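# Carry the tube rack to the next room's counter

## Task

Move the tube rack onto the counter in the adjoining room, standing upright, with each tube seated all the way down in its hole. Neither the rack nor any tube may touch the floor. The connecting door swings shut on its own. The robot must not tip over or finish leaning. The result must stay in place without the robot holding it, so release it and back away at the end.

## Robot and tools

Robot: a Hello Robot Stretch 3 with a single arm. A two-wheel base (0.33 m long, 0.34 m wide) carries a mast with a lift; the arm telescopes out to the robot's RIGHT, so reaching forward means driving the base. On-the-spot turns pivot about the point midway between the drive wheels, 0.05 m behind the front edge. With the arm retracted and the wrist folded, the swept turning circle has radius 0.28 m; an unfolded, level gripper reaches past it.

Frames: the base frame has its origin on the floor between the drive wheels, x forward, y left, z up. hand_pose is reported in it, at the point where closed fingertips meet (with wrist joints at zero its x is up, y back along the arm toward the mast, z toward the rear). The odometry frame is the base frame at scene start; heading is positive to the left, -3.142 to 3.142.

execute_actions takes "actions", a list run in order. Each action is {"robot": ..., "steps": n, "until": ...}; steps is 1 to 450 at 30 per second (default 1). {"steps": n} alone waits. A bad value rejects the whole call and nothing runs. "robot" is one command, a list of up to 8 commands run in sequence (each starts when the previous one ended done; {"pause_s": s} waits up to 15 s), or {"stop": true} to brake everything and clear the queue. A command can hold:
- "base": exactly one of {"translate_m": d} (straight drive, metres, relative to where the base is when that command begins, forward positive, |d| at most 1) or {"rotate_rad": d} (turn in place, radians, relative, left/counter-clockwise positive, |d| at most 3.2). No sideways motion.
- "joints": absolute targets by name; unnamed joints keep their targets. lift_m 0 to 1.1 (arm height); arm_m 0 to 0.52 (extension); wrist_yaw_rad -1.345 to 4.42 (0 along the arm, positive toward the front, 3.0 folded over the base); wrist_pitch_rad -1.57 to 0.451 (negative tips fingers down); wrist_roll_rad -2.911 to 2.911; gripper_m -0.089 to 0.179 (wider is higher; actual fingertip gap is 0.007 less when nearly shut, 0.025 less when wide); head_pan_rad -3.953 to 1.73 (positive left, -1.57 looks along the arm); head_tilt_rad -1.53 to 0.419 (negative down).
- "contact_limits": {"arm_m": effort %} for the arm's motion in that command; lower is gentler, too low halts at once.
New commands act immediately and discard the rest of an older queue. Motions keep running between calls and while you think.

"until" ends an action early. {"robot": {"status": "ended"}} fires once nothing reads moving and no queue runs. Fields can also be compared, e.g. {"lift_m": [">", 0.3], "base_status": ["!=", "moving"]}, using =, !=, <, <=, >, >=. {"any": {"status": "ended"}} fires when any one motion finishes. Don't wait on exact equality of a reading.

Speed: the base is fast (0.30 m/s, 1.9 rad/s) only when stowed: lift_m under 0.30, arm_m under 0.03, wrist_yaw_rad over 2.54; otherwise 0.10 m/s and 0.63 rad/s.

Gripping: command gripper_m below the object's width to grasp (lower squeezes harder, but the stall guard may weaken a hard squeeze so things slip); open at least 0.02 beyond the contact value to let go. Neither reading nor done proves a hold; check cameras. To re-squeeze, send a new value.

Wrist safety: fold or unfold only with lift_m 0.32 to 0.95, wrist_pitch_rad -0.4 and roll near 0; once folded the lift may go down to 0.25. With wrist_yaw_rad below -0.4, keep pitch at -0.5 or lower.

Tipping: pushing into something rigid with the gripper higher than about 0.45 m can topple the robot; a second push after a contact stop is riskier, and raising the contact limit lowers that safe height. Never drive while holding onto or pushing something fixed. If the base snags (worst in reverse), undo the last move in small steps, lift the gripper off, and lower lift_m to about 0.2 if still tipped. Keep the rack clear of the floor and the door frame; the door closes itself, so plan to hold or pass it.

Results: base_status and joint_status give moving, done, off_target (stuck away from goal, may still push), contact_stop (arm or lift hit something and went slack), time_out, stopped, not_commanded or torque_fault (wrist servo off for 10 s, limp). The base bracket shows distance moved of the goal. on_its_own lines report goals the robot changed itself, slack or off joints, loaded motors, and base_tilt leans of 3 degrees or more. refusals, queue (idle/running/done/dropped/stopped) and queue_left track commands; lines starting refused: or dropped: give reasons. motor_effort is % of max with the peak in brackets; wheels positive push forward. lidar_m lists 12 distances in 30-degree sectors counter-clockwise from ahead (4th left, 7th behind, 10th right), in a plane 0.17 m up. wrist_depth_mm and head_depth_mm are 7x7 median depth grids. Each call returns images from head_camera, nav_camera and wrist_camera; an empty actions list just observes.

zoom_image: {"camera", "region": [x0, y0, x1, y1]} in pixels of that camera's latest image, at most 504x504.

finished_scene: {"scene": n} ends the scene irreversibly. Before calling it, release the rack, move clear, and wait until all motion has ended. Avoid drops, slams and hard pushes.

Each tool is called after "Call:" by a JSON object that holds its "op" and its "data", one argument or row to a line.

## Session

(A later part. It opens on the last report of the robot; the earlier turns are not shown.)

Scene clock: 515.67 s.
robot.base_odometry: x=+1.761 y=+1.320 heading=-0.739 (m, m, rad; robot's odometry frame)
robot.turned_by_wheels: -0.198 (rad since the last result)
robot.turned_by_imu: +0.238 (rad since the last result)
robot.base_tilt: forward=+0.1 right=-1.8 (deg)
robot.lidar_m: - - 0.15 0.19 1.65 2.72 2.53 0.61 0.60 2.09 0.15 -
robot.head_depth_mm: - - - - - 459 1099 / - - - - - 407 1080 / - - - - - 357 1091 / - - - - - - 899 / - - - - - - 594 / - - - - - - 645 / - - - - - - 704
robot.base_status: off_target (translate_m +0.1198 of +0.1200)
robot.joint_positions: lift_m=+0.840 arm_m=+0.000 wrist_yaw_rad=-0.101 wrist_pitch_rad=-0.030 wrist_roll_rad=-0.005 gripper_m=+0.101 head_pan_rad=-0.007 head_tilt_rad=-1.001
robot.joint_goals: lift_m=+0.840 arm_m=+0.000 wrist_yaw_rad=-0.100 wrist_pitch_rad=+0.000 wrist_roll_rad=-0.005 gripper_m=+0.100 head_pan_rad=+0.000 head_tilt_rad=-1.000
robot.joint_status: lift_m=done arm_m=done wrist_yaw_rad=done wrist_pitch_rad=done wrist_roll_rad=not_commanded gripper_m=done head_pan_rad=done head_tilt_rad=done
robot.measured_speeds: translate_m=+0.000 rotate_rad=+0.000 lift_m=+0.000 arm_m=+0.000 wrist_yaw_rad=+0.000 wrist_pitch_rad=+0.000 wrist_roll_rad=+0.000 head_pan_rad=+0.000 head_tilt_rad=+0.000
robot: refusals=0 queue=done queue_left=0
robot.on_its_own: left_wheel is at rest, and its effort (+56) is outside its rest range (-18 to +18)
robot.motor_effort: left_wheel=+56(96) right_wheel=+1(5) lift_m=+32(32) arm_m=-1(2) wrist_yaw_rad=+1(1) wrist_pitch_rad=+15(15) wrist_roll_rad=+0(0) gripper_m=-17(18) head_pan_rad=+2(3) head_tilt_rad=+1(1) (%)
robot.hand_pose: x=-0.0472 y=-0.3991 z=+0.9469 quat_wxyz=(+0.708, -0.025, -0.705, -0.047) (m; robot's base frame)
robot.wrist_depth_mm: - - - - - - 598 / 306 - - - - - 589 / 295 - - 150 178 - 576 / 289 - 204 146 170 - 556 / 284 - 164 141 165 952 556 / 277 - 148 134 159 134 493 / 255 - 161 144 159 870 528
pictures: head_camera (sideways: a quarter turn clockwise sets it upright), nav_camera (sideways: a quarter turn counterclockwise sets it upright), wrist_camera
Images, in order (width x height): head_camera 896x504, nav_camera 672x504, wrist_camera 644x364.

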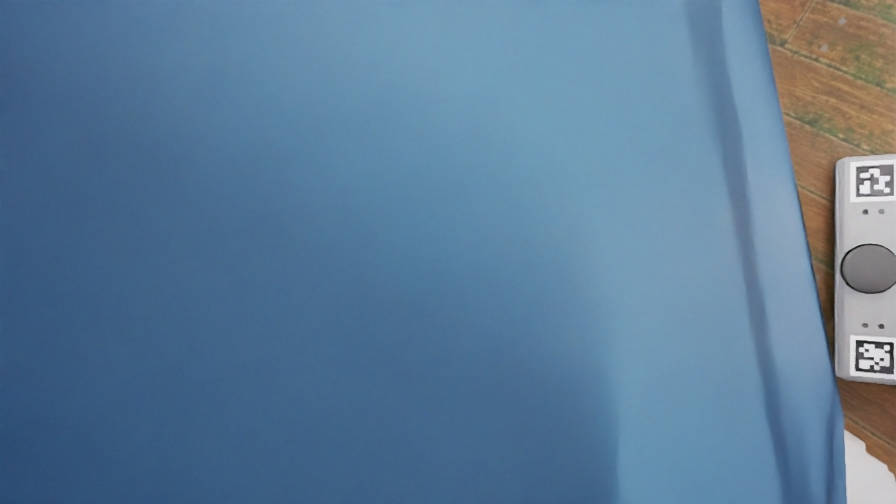

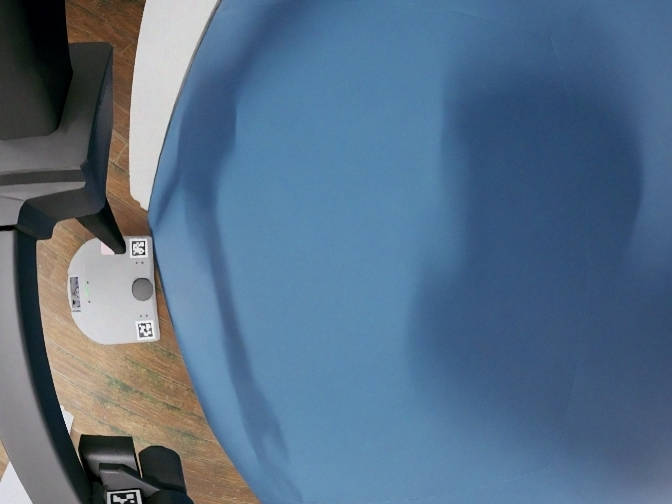

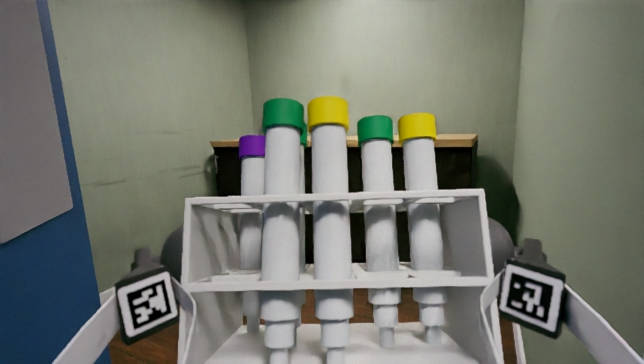

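Call:
{"op": "execute_actions", "data": {
  "actions": [
    {"robot":[{"base":{"rotate_rad":-0.35}}],"steps":450,"until":{"robot":{"status":"ended"}}}
  ]
}}

Scene clock: 525.27 s.
robot.base_odometry: x=+1.761 y=+1.320 heading=-1.087 (m, m, rad; robot's odometry frame)
robot.turned_by_wheels: -0.348 (rad since the last result)
robot.turned_by_imu: -0.180 (rad since the last result)
robot.base_tilt: forward=+0.1 right=-1.8 (deg)
robot.lidar_m: - - 0.15 0.18 1.41 2.69 2.50 2.87 0.59 1.99 0.26 0.15
robot.head_depth_mm: - - - - 374 1160 1097 / - - - - 328 796 1095 / - - - - - 534 1109 / - - - - - 421 1098 / - - - - - 379 879 / - - - - - 332 718 / - - - - - - 544
robot.base_status: off_target (rotate_rad -0.3482 of -0.3500)
robot.joint_positions: lift_m=+0.840 arm_m=+0.000 wrist_yaw_rad=-0.101 wrist_pitch_rad=-0.030 wrist_roll_rad=-0.005 gripper_m=+0.101 head_pan_rad=-0.007 head_tilt_rad=-1.001
robot.joint_goals: lift_m=+0.840 arm_m=+0.000 wrist_yaw_rad=-0.100 wrist_pitch_rad=+0.000 wrist_roll_rad=-0.005 gripper_m=+0.100 head_pan_rad=+0.000 head_tilt_rad=-1.000
robot.joint_status: lift_m=done arm_m=done wrist_yaw_rad=done wrist_pitch_rad=done wrist_roll_rad=not_commanded gripper_m=done head_pan_rad=done head_tilt_rad=done
robot.measured_speeds: translate_m=+0.000 rotate_rad=+0.000 lift_m=+0.000 arm_m=+0.000 wrist_yaw_rad=+0.000 wrist_pitch_rad=+0.000 wrist_roll_rad=+0.000 head_pan_rad=+0.000 head_tilt_rad=+0.000
robot: refusals=0 queue=done queue_left=0
robot.on_its_own: left_wheel is at rest, and its effort (+75) is outside its rest range (-18 to +18)
robot.motor_effort: left_wheel=+75(94) right_wheel=-1(5) lift_m=+32(32) arm_m=-1(1) wrist_yaw_rad=+1(1) wrist_pitch_rad=+15(15) wrist_roll_rad=+0(0) gripper_m=-18(18) head_pan_rad=+4(2) head_tilt_rad=+0(1) (%)
robot.hand_pose: x=-0.0472 y=-0.3991 z=+0.9469 quat_wxyz=(+0.708, -0.025, -0.705, -0.047) (m; robot's base frame)
robot.wrist_depth_mm: - - - - - 453 271 / - - - - - 448 280 / - - - 150 179 441 285 / - - 203 146 169 345 285 / - - 165 140 165 312 293 / - - 148 135 158 134 302 / - - 160 145 158 330 306
pictures: head_camera (sideways: a quarter turn clockwise sets it upright), nav_camera (sideways: a quarter turn counterclockwise sets it upright), wrist_camera
Images, in order (width x height): head_camera 896x504, nav_camera 672x504, wrist_camera 644x364.

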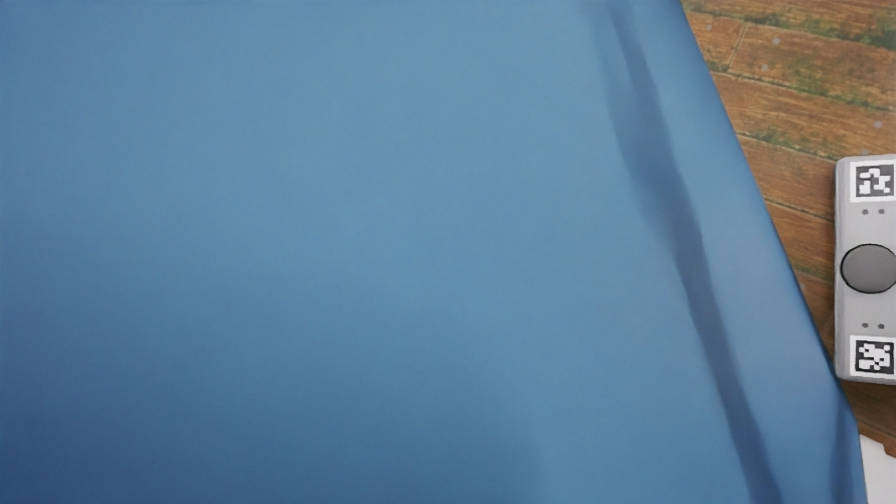

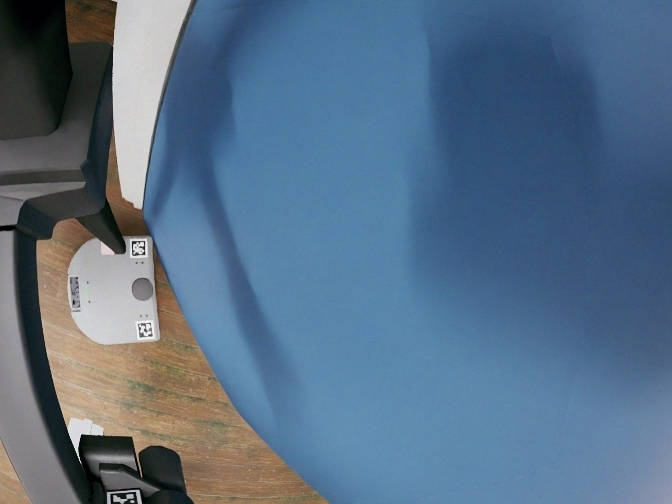

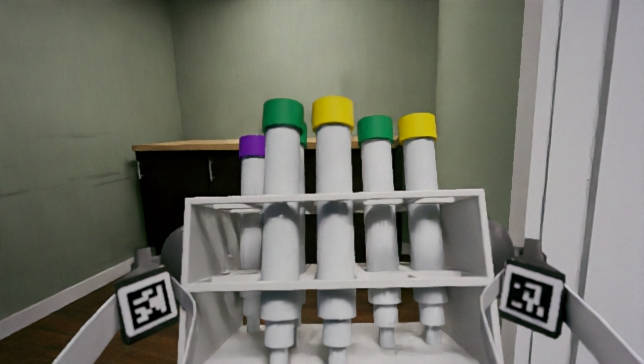

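Call:
{"op": "execute_actions", "data": {
  "actions": [
    {"robot":[{"base":{"translate_m":-0.1}},{"base":{"rotate_rad":-0.12}},{"base":{"translate_m":-0.55}},{"joints":{"wrist_yaw_rad":1.9,"head_tilt_rad":-0.7}}],"steps":450,"until":{"robot":{"status":"ended"}}}
  ]
}}

Scene clock: 570.83 s.
robot.base_odometry: x=+1.519 y=+1.923 heading=-1.209 (m, m, rad; robot's odometry frame)
robot.turned_by_wheels: -0.122 (rad since the last result)
robot.turned_by_imu: -0.133 (rad since the last result)
robot.base_tilt: forward=+0.1 right=-1.8 (deg)
robot.lidar_m: 0.53 0.61 0.90 1.30 1.50 2.07 1.88 1.87 2.46 0.91 0.61 0.53
robot.head_depth_mm: 399 446 507 589 689 360 1096 / 408 459 524 610 355 351 1112 / 419 471 540 632 728 321 358 / 430 486 559 657 759 356 1088 / 441 500 578 685 842 1073 1144 / 452 515 598 712 882 1156 1149 / 465 533 623 744 892 1075 1144
robot.base_status: done (translate_m -0.5500 of -0.5500)
robot.joint_positions: lift_m=+0.840 arm_m=+0.000 wrist_yaw_rad=+1.895 wrist_pitch_rad=-0.030 wrist_roll_rad=-0.005 gripper_m=+0.101 head_pan_rad=-0.007 head_tilt_rad=-0.705
robot.joint_goals: lift_m=+0.840 arm_m=+0.000 wrist_yaw_rad=+1.900 wrist_pitch_rad=+0.000 wrist_roll_rad=-0.005 gripper_m=+0.100 head_pan_rad=+0.000 head_tilt_rad=-0.700
robot.joint_status: lift_m=done arm_m=done wrist_yaw_rad=moving wrist_pitch_rad=done wrist_roll_rad=not_commanded gripper_m=done head_pan_rad=done head_tilt_rad=done
robot.measured_speeds: translate_m=+0.000 rotate_rad=+0.000 lift_m=+0.000 arm_m=+0.000 wrist_yaw_rad=+0.130 wrist_pitch_rad=+0.000 wrist_roll_rad=+0.000 head_pan_rad=+0.000 head_tilt_rad=+0.000
robot: refusals=0 queue=running queue_left=0
robot.motor_effort: left_wheel=+3(74) right_wheel=-2(31) lift_m=+32(32) arm_m=-1(2) wrist_yaw_rad=+2(51) wrist_pitch_rad=+15(15) wrist_roll_rad=+0(0) gripper_m=-18(24) head_pan_rad=+3(3) head_tilt_rad=+3(18) (%)
robot.hand_pose: x=+0.2207 y=-0.0636 z=+0.9469 quat_wxyz=(+0.423, +0.579, -0.403, +0.569) (m; robot's base frame)
robot.wrist_depth_mm: 816 605 578 477 404 350 313 / 897 636 595 486 420 356 315 / 963 664 597 156 178 366 319 / - 715 202 150 169 375 325 / - 773 165 141 166 361 338 / - 880 148 135 159 134 340 / - 821 160 145 159 381 347
pictures: head_camera (sideways: a quarter turn clockwise sets it upright), nav_camera (sideways: a quarter turn counterclockwise sets it upright), wrist_camera
Images, in order (width x height): head_camera 896x504, nav_camera 672x504, wrist_camera 644x364.

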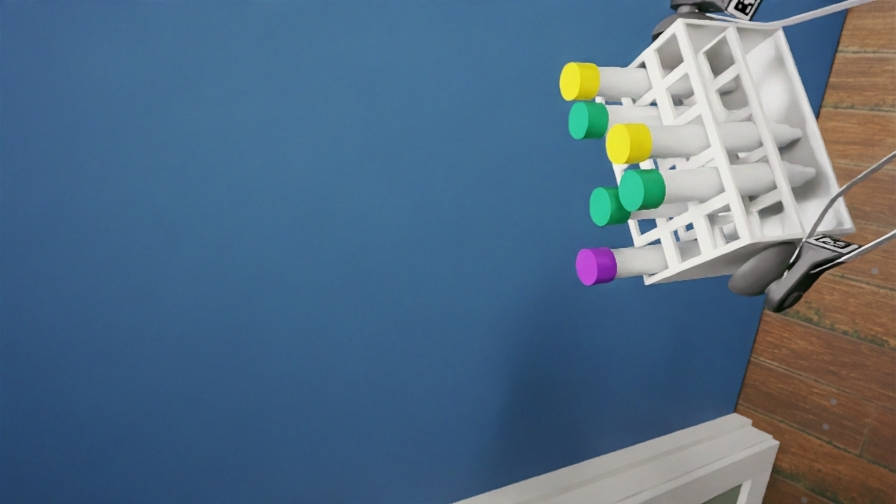

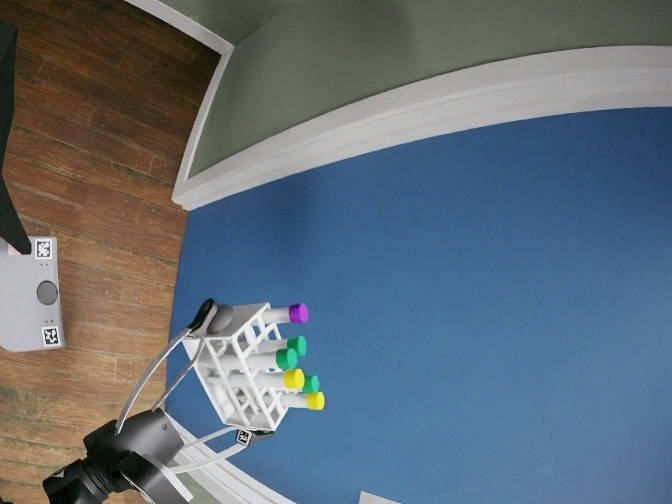

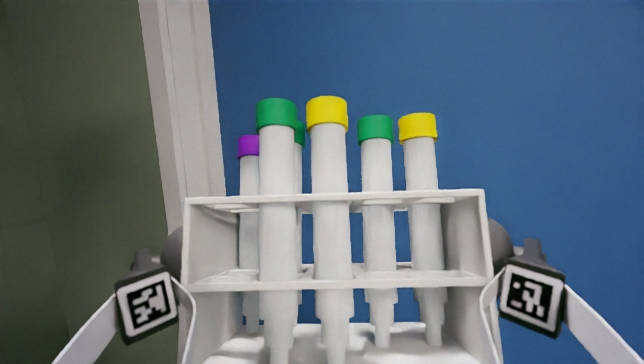

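Call:
{"op": "execute_actions", "data": {
  "actions": [
    {"robot":[{"base":{"rotate_rad":2.94},"joints":{"head_pan_rad":-3.14,"head_tilt_rad":-0.9}}],"steps":450,"until":{"robot":{"status":"ended"}}}
  ]
}}

Scene clock: 587.47 s.
robot.base_odometry: x=+1.519 y=+1.923 heading=+1.731 (m, m, rad; robot's odometry frame)
robot.turned_by_wheels: +2.940 (rad since the last result)
robot.turned_by_imu: +2.968 (rad since the last result)
robot.base_tilt: forward=+0.1 right=-1.7 (deg)
robot.lidar_m: 2.07 1.86 2.52 1.46 0.61 0.54 0.53 0.56 0.66 1.30 1.37 1.96
robot.head_depth_mm: 441 514 616 - - - - / 442 517 621 - - - 1114 / 447 522 627 - - - - / 450 527 636 775 1090 - - / 453 531 642 809 1074 - - / 456 537 650 820 1090 - 1095 / 460 542 655 834 1090 - 1085
robot.base_status: done (rotate_rad +2.9398 of +2.9400)
robot.joint_positions: lift_m=+0.840 arm_m=+0.000 wrist_yaw_rad=+1.898 wrist_pitch_rad=-0.030 wrist_roll_rad=-0.005 gripper_m=+0.101 head_pan_rad=-3.133 head_tilt_rad=-0.889
robot.joint_goals: lift_m=+0.840 arm_m=+0.000 wrist_yaw_rad=+1.900 wrist_pitch_rad=+0.000 wrist_roll_rad=-0.005 gripper_m=+0.100 head_pan_rad=-3.140 head_tilt_rad=-0.900
robot.joint_status: lift_m=done arm_m=done wrist_yaw_rad=done wrist_pitch_rad=done wrist_roll_rad=not_commanded gripper_m=done head_pan_rad=done head_tilt_rad=done
robot.measured_speeds: translate_m=+0.000 rotate_rad=+0.000 lift_m=+0.000 arm_m=+0.000 wrist_yaw_rad=+0.000 wrist_pitch_rad=+0.000 wrist_roll_rad=+0.000 head_pan_rad=+0.000 head_tilt_rad=+0.000
robot: refusals=0 queue=done queue_left=0
robot.motor_effort: left_wheel=-3(8) right_wheel=+2(5) lift_m=+32(32) arm_m=-1(1) wrist_yaw_rad=+2(5) wrist_pitch_rad=+15(15) wrist_roll_rad=+0(0) gripper_m=-17(17) head_pan_rad=-5(53) head_tilt_rad=-5(20) (%)
robot.hand_pose: x=+0.2205 y=-0.0630 z=+0.9469 quat_wxyz=(+0.422, +0.579, -0.402, +0.570) (m; robot's base frame)
robot.wrist_depth_mm: - - - - - - - / - - - - - - - / - - - 154 180 - - / - - 203 146 169 - - / - - 166 141 165 - - / - - 148 135 159 134 - / - - 160 145 159 - -
pictures: head_camera (sideways: a quarter turn clockwise sets it upright), nav_camera (sideways: a quarter turn counterclockwise sets it upright), wrist_camera
Images, in order (width x height): head_camera 896x504, nav_camera 672x504, wrist_camera 644x364.

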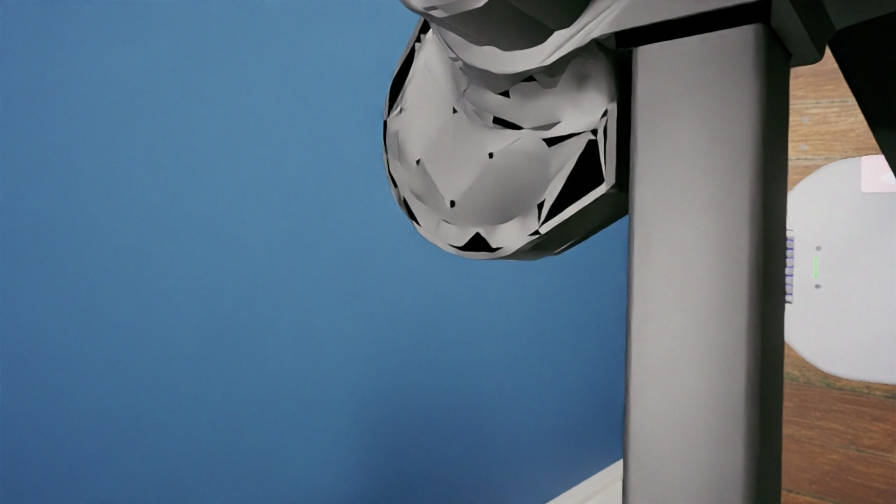

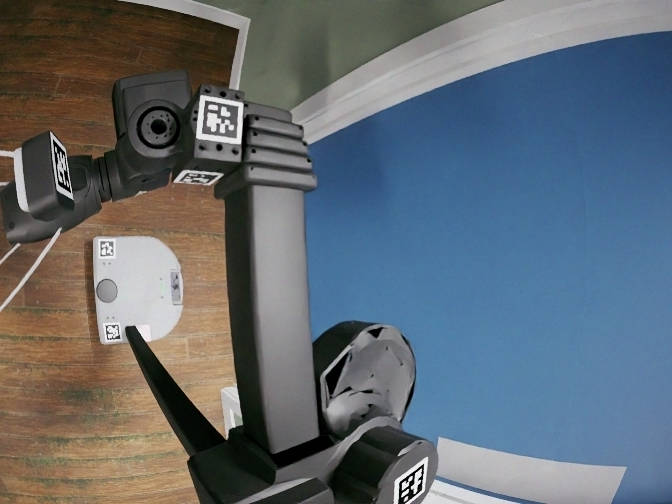

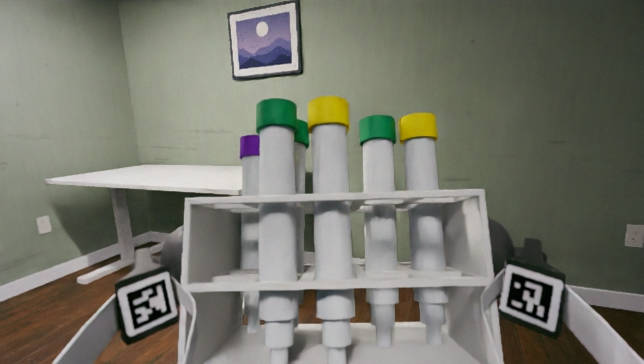

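Call:
{"op": "execute_actions", "data": {
  "actions": [
    {"robot":[{"base":{"translate_m":-0.55}}],"steps":450,"until":{"robot":{"status":"ended"}}}
  ]
}}

Scene clock: 602.33 s.
robot.base_odometry: x=+1.607 y=+1.380 heading=+1.731 (m, m, rad; robot's odometry frame)
robot.turned_by_wheels: +0.000 (rad since the last result)
robot.turned_by_imu: +0.000 (rad since the last result)
robot.base_tilt: forward=+0.1 right=-1.7 (deg)
robot.lidar_m: 2.61 2.38 0.45 0.43 1.94 0.43 0.28 0.26 0.26 0.32 1.34 1.91
robot.head_depth_mm: 347 431 572 - - - - / 313 381 487 - - - 1127 / 295 341 423 - - - - / - 310 374 451 646 - - / - 292 336 416 532 - - / - - 307 368 459 - 987 / - - 291 331 402 - 789
robot.base_status: done (translate_m -0.5500 of -0.5500)
robot.joint_positions: lift_m=+0.840 arm_m=+0.000 wrist_yaw_rad=+1.899 wrist_pitch_rad=-0.030 wrist_roll_rad=-0.005 gripper_m=+0.101 head_pan_rad=-3.134 head_tilt_rad=-0.891
robot.joint_goals: lift_m=+0.840 arm_m=+0.000 wrist_yaw_rad=+1.900 wrist_pitch_rad=+0.000 wrist_roll_rad=-0.005 gripper_m=+0.100 head_pan_rad=-3.140 head_tilt_rad=-0.900
robot.joint_status: lift_m=done arm_m=done wrist_yaw_rad=done wrist_pitch_rad=done wrist_roll_rad=not_commanded gripper_m=done head_pan_rad=done head_tilt_rad=done
robot.measured_speeds: translate_m=+0.000 rotate_rad=+0.000 lift_m=+0.000 arm_m=+0.000 wrist_yaw_rad=+0.000 wrist_pitch_rad=+0.000 wrist_roll_rad=+0.000 head_pan_rad=+0.000 head_tilt_rad=+0.000
robot: refusals=0 queue=done queue_left=0
robot.motor_effort: left_wheel=-3(47) right_wheel=-1(25) lift_m=+32(32) arm_m=-1(1) wrist_yaw_rad=+1(1) wrist_pitch_rad=+15(15) wrist_roll_rad=+0(0) gripper_m=-17(18) head_pan_rad=-5(4) head_tilt_rad=-4(4) (%)
robot.hand_pose: x=+0.2205 y=-0.0628 z=+0.9470 quat_wxyz=(+0.422, +0.580, -0.402, +0.570) (m; robot's base frame)
robot.wrist_depth_mm: - - - - - - - / - - - - - - - / - - - 152 181 - - / - - 204 146 170 - - / - - 165 141 165 - - / - - 147 135 159 134 - / - - 160 137 158 - -
pictures: head_camera (sideways: a quarter turn clockwise sets it upright), nav_camera (sideways: a quarter turn counterclockwise sets it upright), wrist_camera
Images, in order (width x height): head_camera 896x504, nav_camera 672x504, wrist_camera 644x364.

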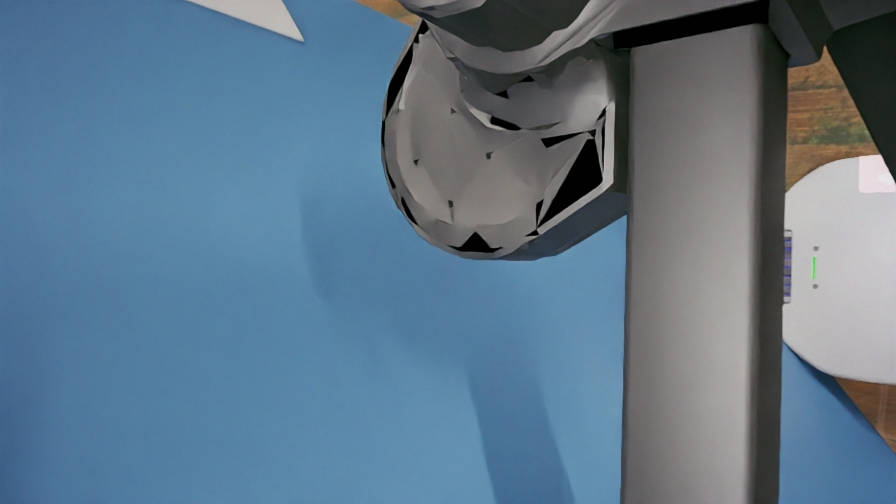

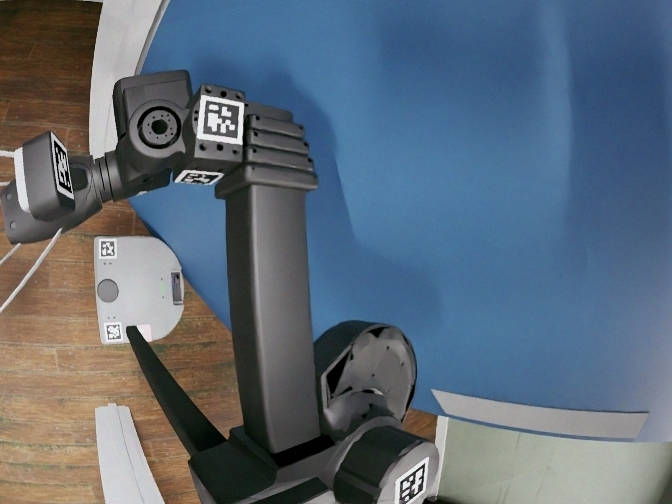

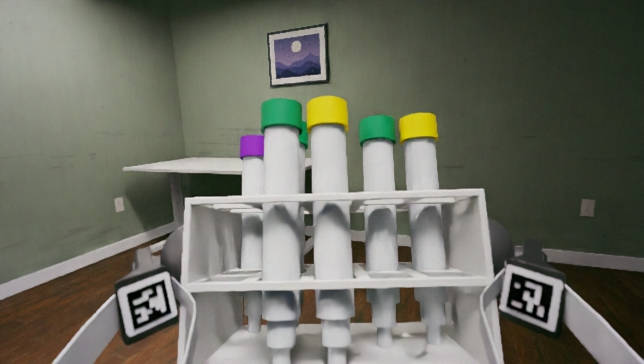

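Call:
{"op": "execute_actions", "data": {
  "actions": [
    {"robot":[{"base":{"translate_m":-0.35}}],"steps":450,"until":{"robot":{"status":"ended"}}}
  ]
}}

Scene clock: 664.97 s.
robot.base_odometry: x=+1.663 y=+1.034 heading=+1.731 (m, m, rad; robot's odometry frame)
robot.turned_by_wheels: +0.000 (rad since the last result)
robot.turned_by_imu: -0.001 (rad since the last result)
robot.base_tilt: forward=+0.1 right=-1.7 (deg)
robot.lidar_m: 2.97 0.62 0.57 1.63 1.96 1.83 0.38 0.25 0.23 0.23 0.29 0.62
robot.head_depth_mm: 1572 1830 2003 - - - - / 1586 1857 1986 - - - 1126 / 1598 1859 1993 - - - - / 1609 1895 1969 1687 1399 - - / 1529 470 553 651 799 - - / 338 377 427 494 576 - 887 / 295 320 355 399 449 - 637
robot.base_status: done (translate_m -0.3500 of -0.3500)
robot.joint_positions: lift_m=+0.840 arm_m=+0.000 wrist_yaw_rad=+1.905 wrist_pitch_rad=-0.030 wrist_roll_rad=-0.005 gripper_m=+0.101 head_pan_rad=-3.134 head_tilt_rad=-0.891
robot.joint_goals: lift_m=+0.840 arm_m=+0.000 wrist_yaw_rad=+1.900 wrist_pitch_rad=+0.000 wrist_roll_rad=-0.005 gripper_m=+0.100 head_pan_rad=-3.140 head_tilt_rad=-0.900
robot.joint_status: lift_m=done arm_m=done wrist_yaw_rad=done wrist_pitch_rad=done wrist_roll_rad=not_commanded gripper_m=done head_pan_rad=done head_tilt_rad=done
robot.measured_speeds: translate_m=+0.000 rotate_rad=+0.000 lift_m=+0.000 arm_m=+0.000 wrist_yaw_rad=+0.000 wrist_pitch_rad=+0.000 wrist_roll_rad=+0.000 head_pan_rad=+0.000 head_tilt_rad=+0.000
robot: refusals=0 queue=done queue_left=0
robot.motor_effort: left_wheel=+1(16) right_wheel=-2(11) lift_m=+32(32) arm_m=+6(6) wrist_yaw_rad=-4(11) wrist_pitch_rad=+15(15) wrist_roll_rad=+0(0) gripper_m=-18(17) head_pan_rad=-5(4) head_tilt_rad=-4(3) (%)
robot.hand_pose: x=+0.2199 y=-0.0608 z=+0.9469 quat_wxyz=(+0.420, +0.581, -0.400, +0.572) (m; robot's base frame)
robot.wrist_depth_mm: 472 - - - - - - / 473 - - - - - - / 485 - - 151 180 - - / 493 - 205 145 169 - - / 492 - 165 141 165 - - / 503 579 147 135 158 134 - / 492 - 160 137 158 - -
pictures: head_camera (sideways: a quarter turn clockwise sets it upright), nav_camera (sideways: a quarter turn counterclockwise sets it upright), wrist_camera
Images, in order (width x height): head_camera 896x504, nav_camera 672x504, wrist_camera 644x364.

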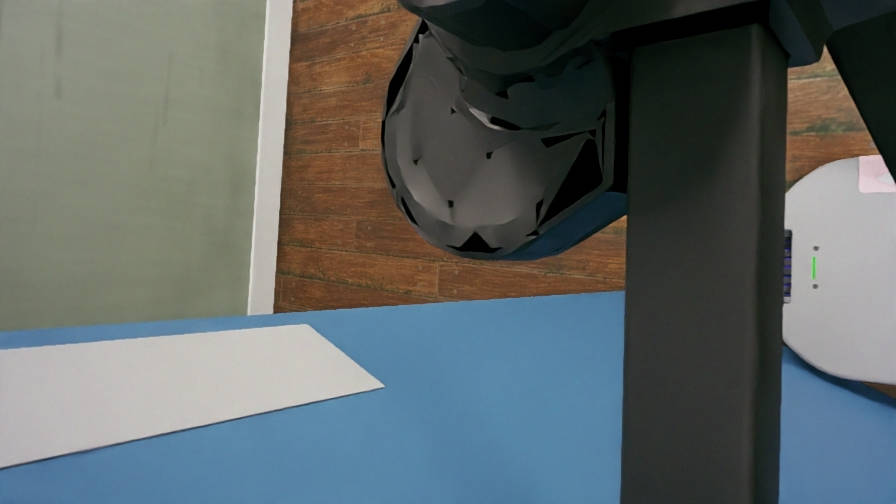

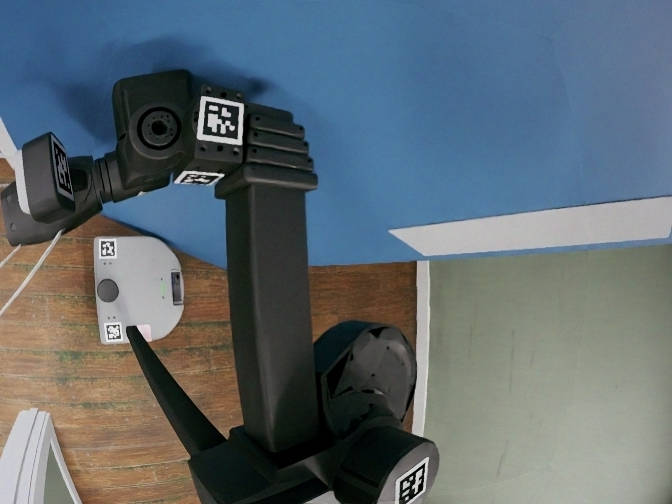

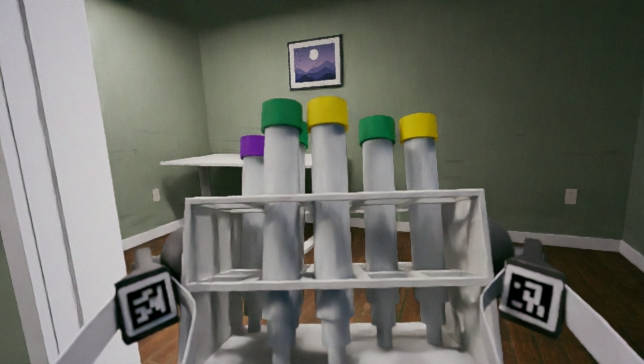

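Call:
{"op": "execute_actions", "data": {
  "actions": [
    {"robot":[{"base":{"translate_m":-0.2}},{"base":{"rotate_rad":0.7}}],"steps":450,"until":{"robot":{"status":"ended"}}}
  ]
}}

Scene clock: 677.30 s.
robot.base_odometry: x=+1.695 y=+0.837 heading=+2.431 (m, m, rad; robot's odometry frame)
robot.turned_by_wheels: +0.700 (rad since the last result)
robot.turned_by_imu: +0.703 (rad since the last result)
robot.base_tilt: forward=+0.2 right=-1.7 (deg)
robot.lidar_m: 0.71 1.01 1.87 1.87 1.59 1.59 0.28 0.26 0.26 0.33 0.75 2.89
robot.head_depth_mm: 1519 1722 1887 - - - - / 1546 1837 1974 - - - 1122 / 292 335 417 - - - - / - 307 369 444 638 - - / - 290 334 412 529 - - / - - 306 367 457 - 998 / - - 291 331 402 - 799
robot.base_status: done (rotate_rad +0.6997 of +0.7000)
robot.joint_positions: lift_m=+0.840 arm_m=+0.000 wrist_yaw_rad=+1.900 wrist_pitch_rad=-0.030 wrist_roll_rad=-0.005 gripper_m=+0.101 head_pan_rad=-3.135 head_tilt_rad=-0.892
robot.joint_goals: lift_m=+0.840 arm_m=+0.000 wrist_yaw_rad=+1.900 wrist_pitch_rad=+0.000 wrist_roll_rad=-0.005 gripper_m=+0.100 head_pan_rad=-3.140 head_tilt_rad=-0.900
robot.joint_status: lift_m=done arm_m=done wrist_yaw_rad=done wrist_pitch_rad=done wrist_roll_rad=not_commanded gripper_m=done head_pan_rad=done head_tilt_rad=done
robot.measured_speeds: translate_m=+0.000 rotate_rad=+0.000 lift_m=+0.000 arm_m=+0.000 wrist_yaw_rad=+0.000 wrist_pitch_rad=+0.000 wrist_roll_rad=+0.000 head_pan_rad=+0.000 head_tilt_rad=+0.000
robot: refusals=0 queue=done queue_left=0
robot.motor_effort: left_wheel=-8(28) right_wheel=+2(15) lift_m=+32(32) arm_m=+2(6) wrist_yaw_rad=+0(8) wrist_pitch_rad=+15(15) wrist_roll_rad=+0(0) gripper_m=-17(17) head_pan_rad=-3(4) head_tilt_rad=-3(4) (%)
robot.hand_pose: x=+0.2204 y=-0.0623 z=+0.9470 quat_wxyz=(+0.421, +0.580, -0.401, +0.570) (m; robot's base frame)
robot.wrist_depth_mm: - - - 771 605 - - / - - - 801 624 - - / - - - 154 180 - - / - - 203 147 170 - - / - - 165 141 164 - - / - - 147 135 158 134 - / - - 160 144 158 - -
pictures: head_camera (sideways: a quarter turn clockwise sets it upright), nav_camera (sideways: a quarter turn counterclockwise sets it upright), wrist_camera
Images, in order (width x height): head_camera 896x504, nav_camera 672x504, wrist_camera 644x364.

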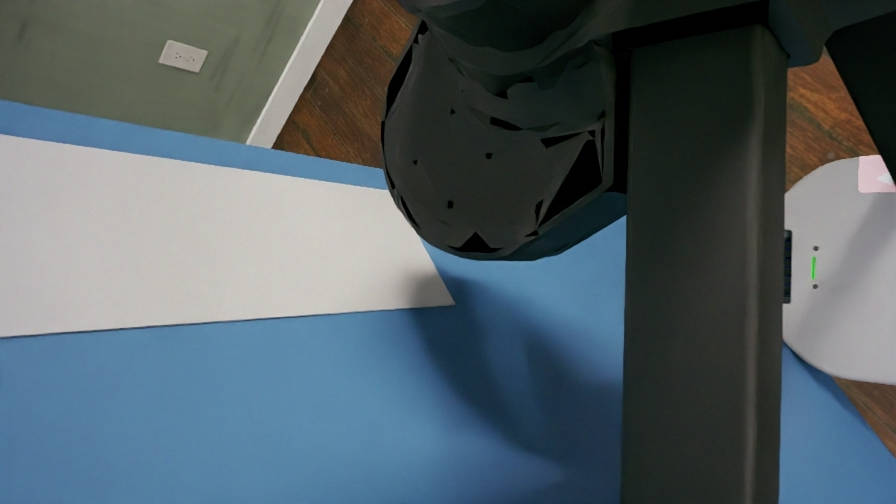

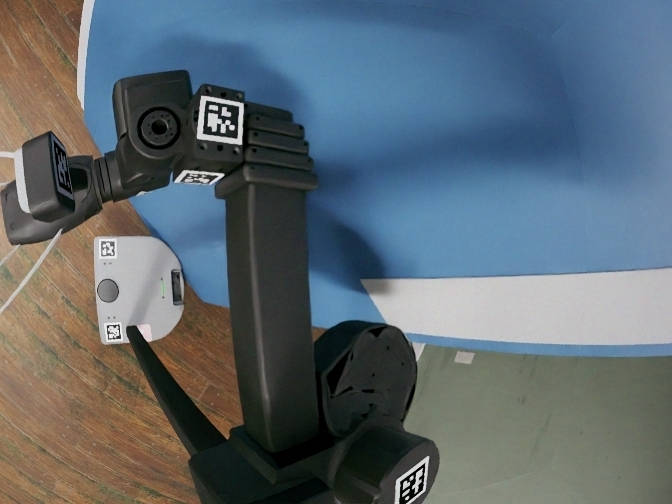

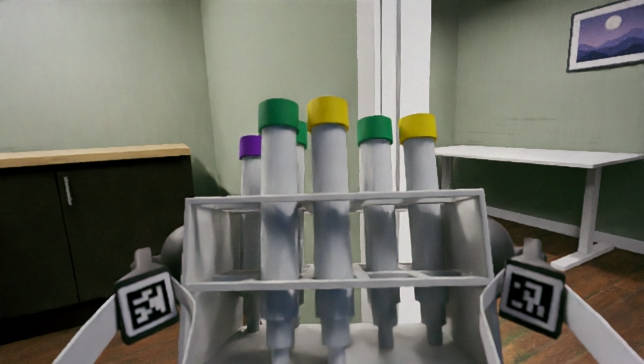

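Call:
{"op": "execute_actions", "data": {
  "actions": [
    {"robot":[{"base":{"rotate_rad":1.1},"joints":{"head_pan_rad":-0.5,"head_tilt_rad":-0.6}},{"base":{"translate_m":0.35}}],"steps":450,"until":{"robot":{"status":"ended"}}}
  ]
}}

Scene clock: 692.27 s.
robot.base_odometry: x=+1.371 y=+0.704 heading=-2.752 (m, m, rad; robot's odometry frame)
robot.turned_by_wheels: +1.100 (rad since the last result)
robot.turned_by_imu: +1.106 (rad since the last result)
robot.base_tilt: forward=+0.1 right=-1.7 (deg)
robot.lidar_m: 1.53 1.71 1.49 1.50 1.75 0.25 0.29 0.55 3.25 0.63 0.73 1.31
robot.head_depth_mm: 1028 1067 1108 1156 1205 1262 1191 / 1266 1326 1389 1469 1536 1427 1208 / 1646 1760 1869 1996 1756 1459 1207 / 1886 2005 1699 2017 1751 381 1135 / 1866 1592 1599 1812 1746 354 331 / 1808 1578 1562 1764 1750 311 306 / 1764 1550 1520 1725 1722 1376 326
robot.base_status: done (translate_m +0.3500 of +0.3500)
robot.joint_positions: lift_m=+0.840 arm_m=+0.000 wrist_yaw_rad=+1.900 wrist_pitch_rad=-0.030 wrist_roll_rad=-0.005 gripper_m=+0.101 head_pan_rad=-0.507 head_tilt_rad=-0.605
robot.joint_goals: lift_m=+0.840 arm_m=+0.000 wrist_yaw_rad=+1.900 wrist_pitch_rad=+0.000 wrist_roll_rad=-0.005 gripper_m=+0.100 head_pan_rad=-0.500 head_tilt_rad=-0.600
robot.joint_status: lift_m=done arm_m=done wrist_yaw_rad=done wrist_pitch_rad=done wrist_roll_rad=not_commanded gripper_m=done head_pan_rad=done head_tilt_rad=done
robot.measured_speeds: translate_m=+0.000 rotate_rad=+0.000 lift_m=+0.000 arm_m=+0.000 wrist_yaw_rad=+0.000 wrist_pitch_rad=+0.000 wrist_roll_rad=+0.000 head_pan_rad=+0.000 head_tilt_rad=+0.000
robot: refusals=0 queue=done queue_left=0
robot.motor_effort: left_wheel=-5(17) right_wheel=+0(4) lift_m=+32(32) arm_m=+3(2) wrist_yaw_rad=+0(0) wrist_pitch_rad=+15(15) wrist_roll_rad=+0(0) gripper_m=-18(18) head_pan_rad=+6(57) head_tilt_rad=+2(21) (%)
robot.hand_pose: x=+0.2204 y=-0.0623 z=+0.9470 quat_wxyz=(+0.421, +0.580, -0.401, +0.570) (m; robot's base frame)
robot.wrist_depth_mm: - - - - - - - / - - - - - - - / - - - 152 181 - - / - - 201 145 170 - - / - - 164 141 164 - - / - - 148 135 158 134 - / - - 161 137 157 - -
pictures: head_camera (sideways: a quarter turn clockwise sets it upright), nav_camera (sideways: a quarter turn counterclockwise sets it upright), wrist_camera
Images, in order (width x height): head_camera 896x504, nav_camera 672x504, wrist_camera 644x364.

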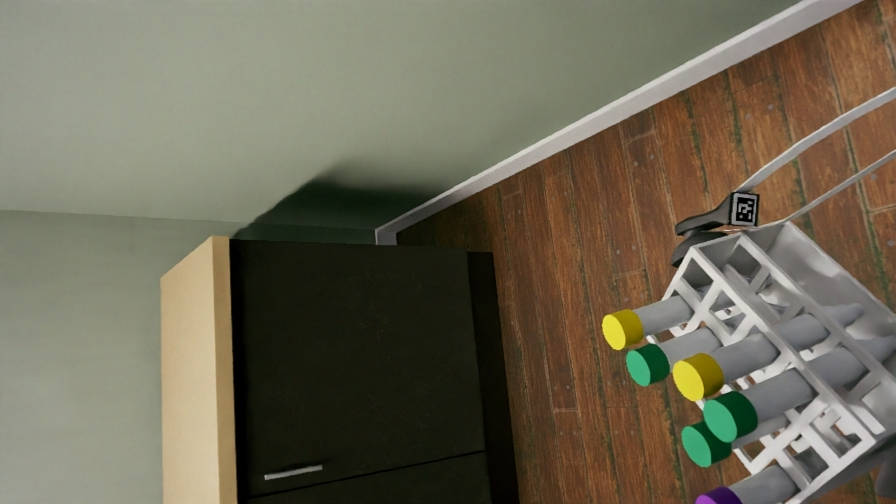

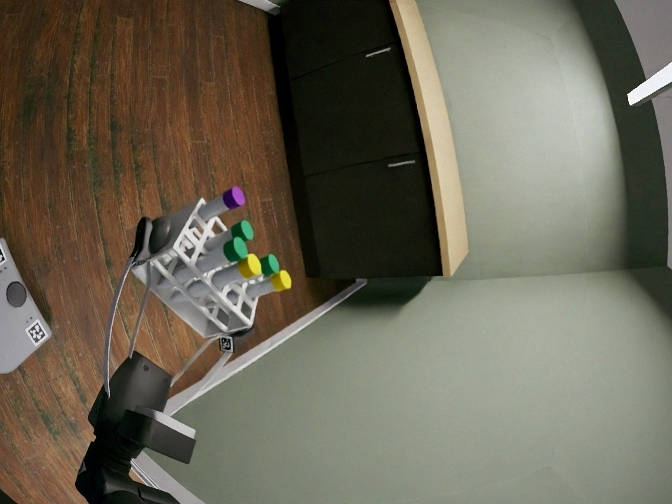

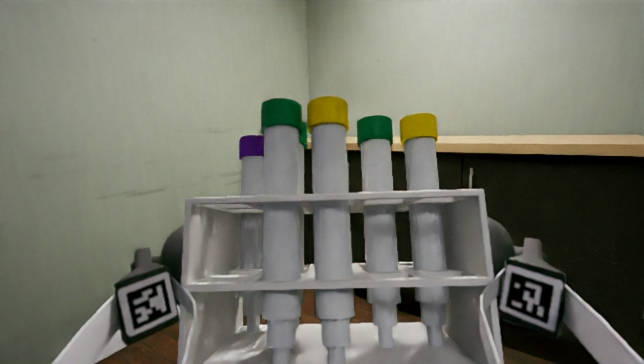

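Call:
{"op": "execute_actions", "data": {
  "actions": [
    {"robot":[{"base":{"translate_m":0.7},"joints":{"lift_m":1.02,"wrist_yaw_rad":1.57}},{"base":{"rotate_rad":-0.4},"joints":{"head_pan_rad":0,"head_tilt_rad":-0.7}}],"steps":450,"until":{"robot":{"status":"ended"}}}
  ]
}}

Scene clock: 720.70 s.
robot.base_odometry: x=+0.724 y=+0.438 heading=+3.131 (m, m, rad; robot's odometry frame)
robot.turned_by_wheels: -0.400 (rad since the last result)
robot.turned_by_imu: -0.409 (rad since the last result)
robot.base_tilt: forward=+0.1 right=-1.7 (deg)
robot.lidar_m: 0.86 0.88 1.12 1.30 1.32 1.66 2.25 1.34 0.88 0.82 0.83 0.92
robot.head_depth_mm: 1331 1185 946 - - 1360 1170 / 1311 1172 940 1079 1381 1356 1164 / 1294 1168 926 1092 1324 1356 1158 / 1276 1156 916 1073 1308 1350 1157 / 1262 1149 903 1061 1291 1340 1154 / 1250 1137 895 1045 1262 1351 1160 / 1236 1128 888 1029 1239 1338 1157
robot.base_status: done (rotate_rad -0.3998 of -0.4000)
robot.joint_positions: lift_m=+1.020 arm_m=+0.000 wrist_yaw_rad=+1.572 wrist_pitch_rad=-0.030 wrist_roll_rad=-0.005 gripper_m=+0.101 head_pan_rad=-0.007 head_tilt_rad=-0.691
robot.joint_goals: lift_m=+1.020 arm_m=+0.000 wrist_yaw_rad=+1.570 wrist_pitch_rad=+0.000 wrist_roll_rad=-0.005 gripper_m=+0.100 head_pan_rad=+0.000 head_tilt_rad=-0.700
robot.joint_status: lift_m=done arm_m=done wrist_yaw_rad=done wrist_pitch_rad=done wrist_roll_rad=not_commanded gripper_m=done head_pan_rad=done head_tilt_rad=done
robot.measured_speeds: translate_m=+0.000 rotate_rad=+0.000 lift_m=+0.000 arm_m=+0.000 wrist_yaw_rad=+0.000 wrist_pitch_rad=+0.000 wrist_roll_rad=+0.000 head_pan_rad=+0.000 head_tilt_rad=+0.000
robot: refusals=0 queue=done queue_left=0
robot.motor_effort: left_wheel=+3(8) right_wheel=-2(5) lift_m=+37(40) arm_m=+1(2) wrist_yaw_rad=-1(3) wrist_pitch_rad=+15(15) wrist_roll_rad=+0(0) gripper_m=-18(17) head_pan_rad=+2(41) head_tilt_rad=-4(12) (%)
robot.hand_pose: x=+0.2340 y=-0.1446 z=+1.1268 quat_wxyz=(+0.509, +0.506, -0.491, +0.494) (m; robot's base frame)
robot.wrist_depth_mm: - - - - - 923 662 / - - - - - 930 674 / - - - 153 181 962 682 / - - 202 146 170 922 684 / 880 930 165 142 164 817 687 / 807 821 147 135 158 134 666 / 830 849 161 145 159 856 685
pictures: head_camera (sideways: a quarter turn clockwise sets it upright), nav_camera (sideways: a quarter turn counterclockwise sets it upright), wrist_camera
Images, in order (width x height): head_camera 896x504, nav_camera 672x504, wrist_camera 644x364.

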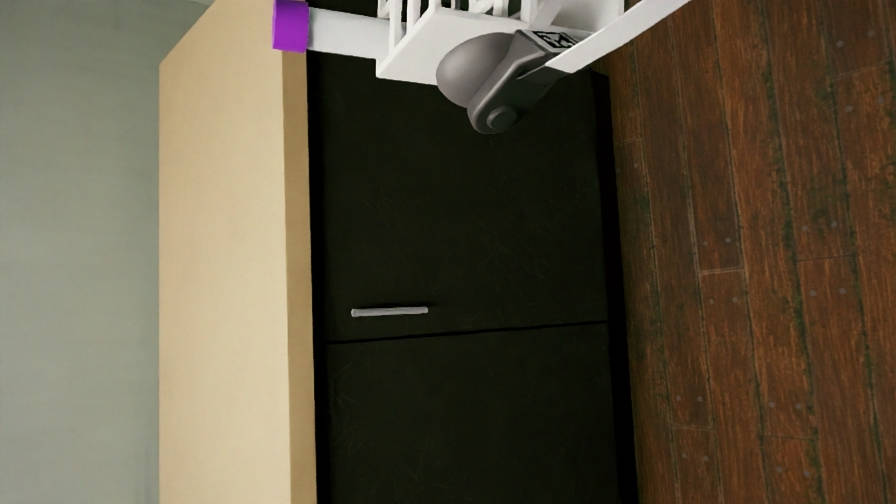

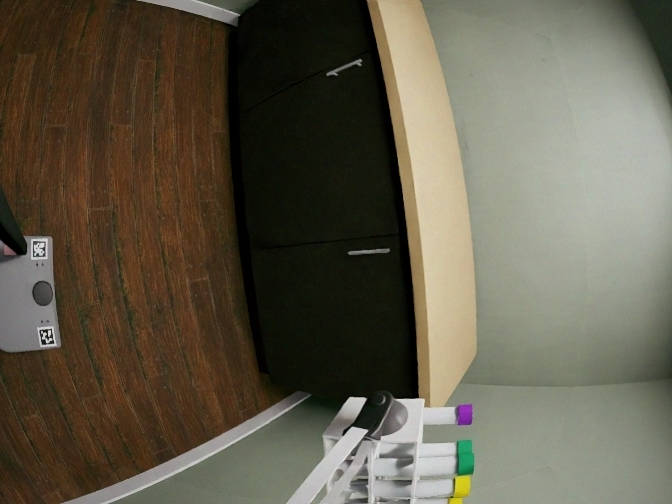

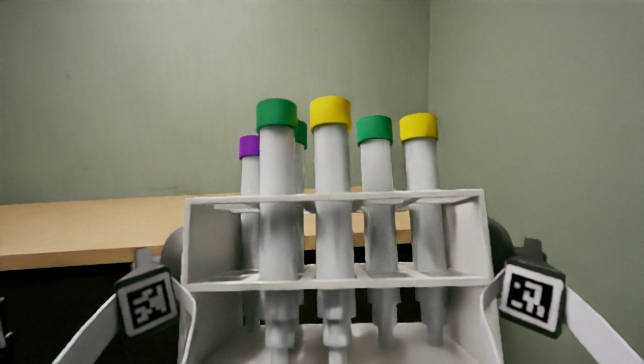

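Call:
{"op": "execute_actions", "data": {
  "actions": [
    {"robot":[{"base":{"rotate_rad":0.08},"joints":{"wrist_yaw_rad":1.75}},{"base":{"translate_m":0.72}},{"joints":{"lift_m":0.9}}],"steps":450,"until":{"robot":{"status":"ended"}}}
  ]
}}

Scene clock: 742.07 s.
robot.base_odometry: x=+0.006 y=+0.388 heading=-3.072 (m, m, rad; robot's odometry frame)
robot.turned_by_wheels: +0.080 (rad since the last result)
robot.turned_by_imu: +0.076 (rad since the last result)
robot.base_tilt: forward=+0.2 right=-1.7 (deg)
robot.lidar_m: - 0.15 0.20 0.52 1.37 1.82 2.96 1.17 0.83 0.79 0.21 0.15
robot.head_depth_mm: 652 738 798 596 305 312 341 / 647 732 793 596 306 308 333 / 645 728 789 592 333 313 333 / 643 723 784 587 471 390 338 / 639 721 779 586 470 393 337 / 637 716 774 582 469 391 336 / 633 711 769 578 468 390 335
robot.base_status: done (translate_m +0.7200 of +0.7200)
robot.joint_positions: lift_m=+0.900 arm_m=+0.000 wrist_yaw_rad=+1.748 wrist_pitch_rad=-0.030 wrist_roll_rad=-0.005 gripper_m=+0.101 head_pan_rad=-0.007 head_tilt_rad=-0.691
robot.joint_goals: lift_m=+0.900 arm_m=+0.000 wrist_yaw_rad=+1.750 wrist_pitch_rad=+0.000 wrist_roll_rad=-0.005 gripper_m=+0.100 head_pan_rad=+0.000 head_tilt_rad=-0.700
robot.joint_status: lift_m=done arm_m=done wrist_yaw_rad=done wrist_pitch_rad=done wrist_roll_rad=not_commanded gripper_m=done head_pan_rad=done head_tilt_rad=done
robot.measured_speeds: translate_m=+0.000 rotate_rad=+0.000 lift_m=+0.000 arm_m=+0.000 wrist_yaw_rad=+0.000 wrist_pitch_rad=+0.000 wrist_roll_rad=+0.000 head_pan_rad=+0.000 head_tilt_rad=+0.000
robot: refusals=0 queue=done queue_left=0
robot.motor_effort: left_wheel=-4(6) right_wheel=+2(4) lift_m=+28(37) arm_m=+2(3) wrist_yaw_rad=+2(5) wrist_pitch_rad=+15(15) wrist_roll_rad=+0(0) gripper_m=-17(17) head_pan_rad=+4(4) head_tilt_rad=-3(4) (%)
robot.hand_pose: x=+0.2301 y=-0.0999 z=+1.0071 quat_wxyz=(+0.463, +0.548, -0.444, +0.537) (m; robot's base frame)
robot.wrist_depth_mm: 761 727 702 675 633 624 608 / 775 757 715 680 668 641 616 / 800 757 744 156 178 659 641 / 829 800 203 147 170 682 650 / 508 523 166 141 165 415 428 / 339 340 147 135 157 134 300 / 256 234 160 144 157 209 228
pictures: head_camera (sideways: a quarter turn clockwise sets it upright), nav_camera (sideways: a quarter turn counterclockwise sets it upright), wrist_camera
Images, in order (width x height): head_camera 896x504, nav_camera 672x504, wrist_camera 644x364.

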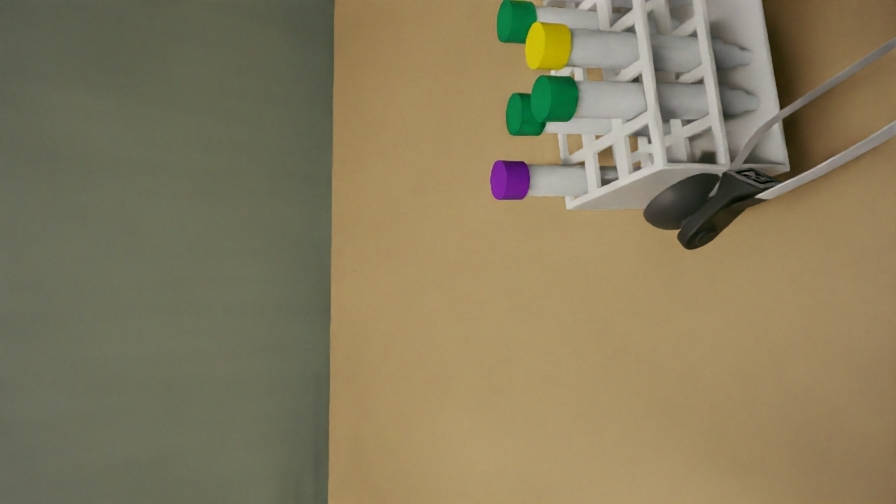

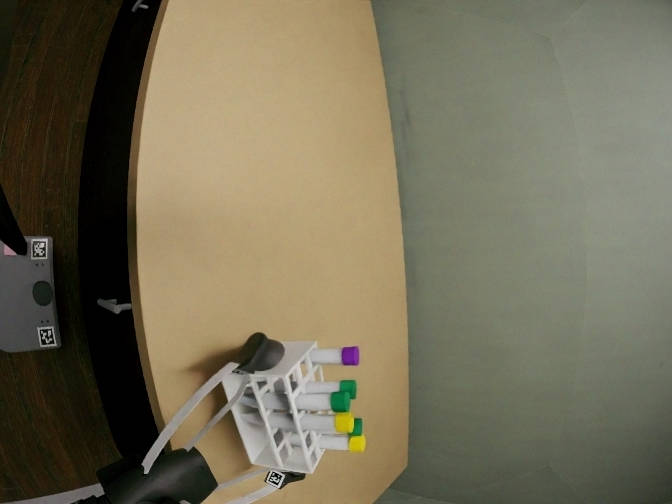

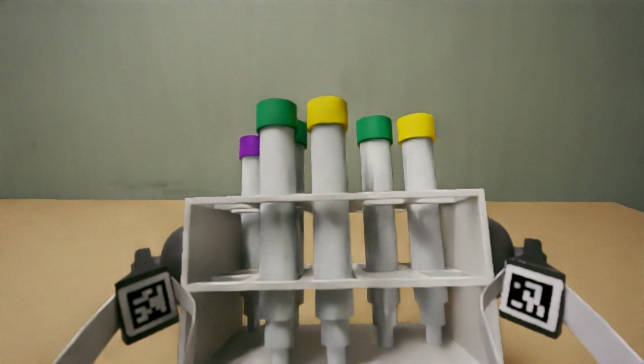

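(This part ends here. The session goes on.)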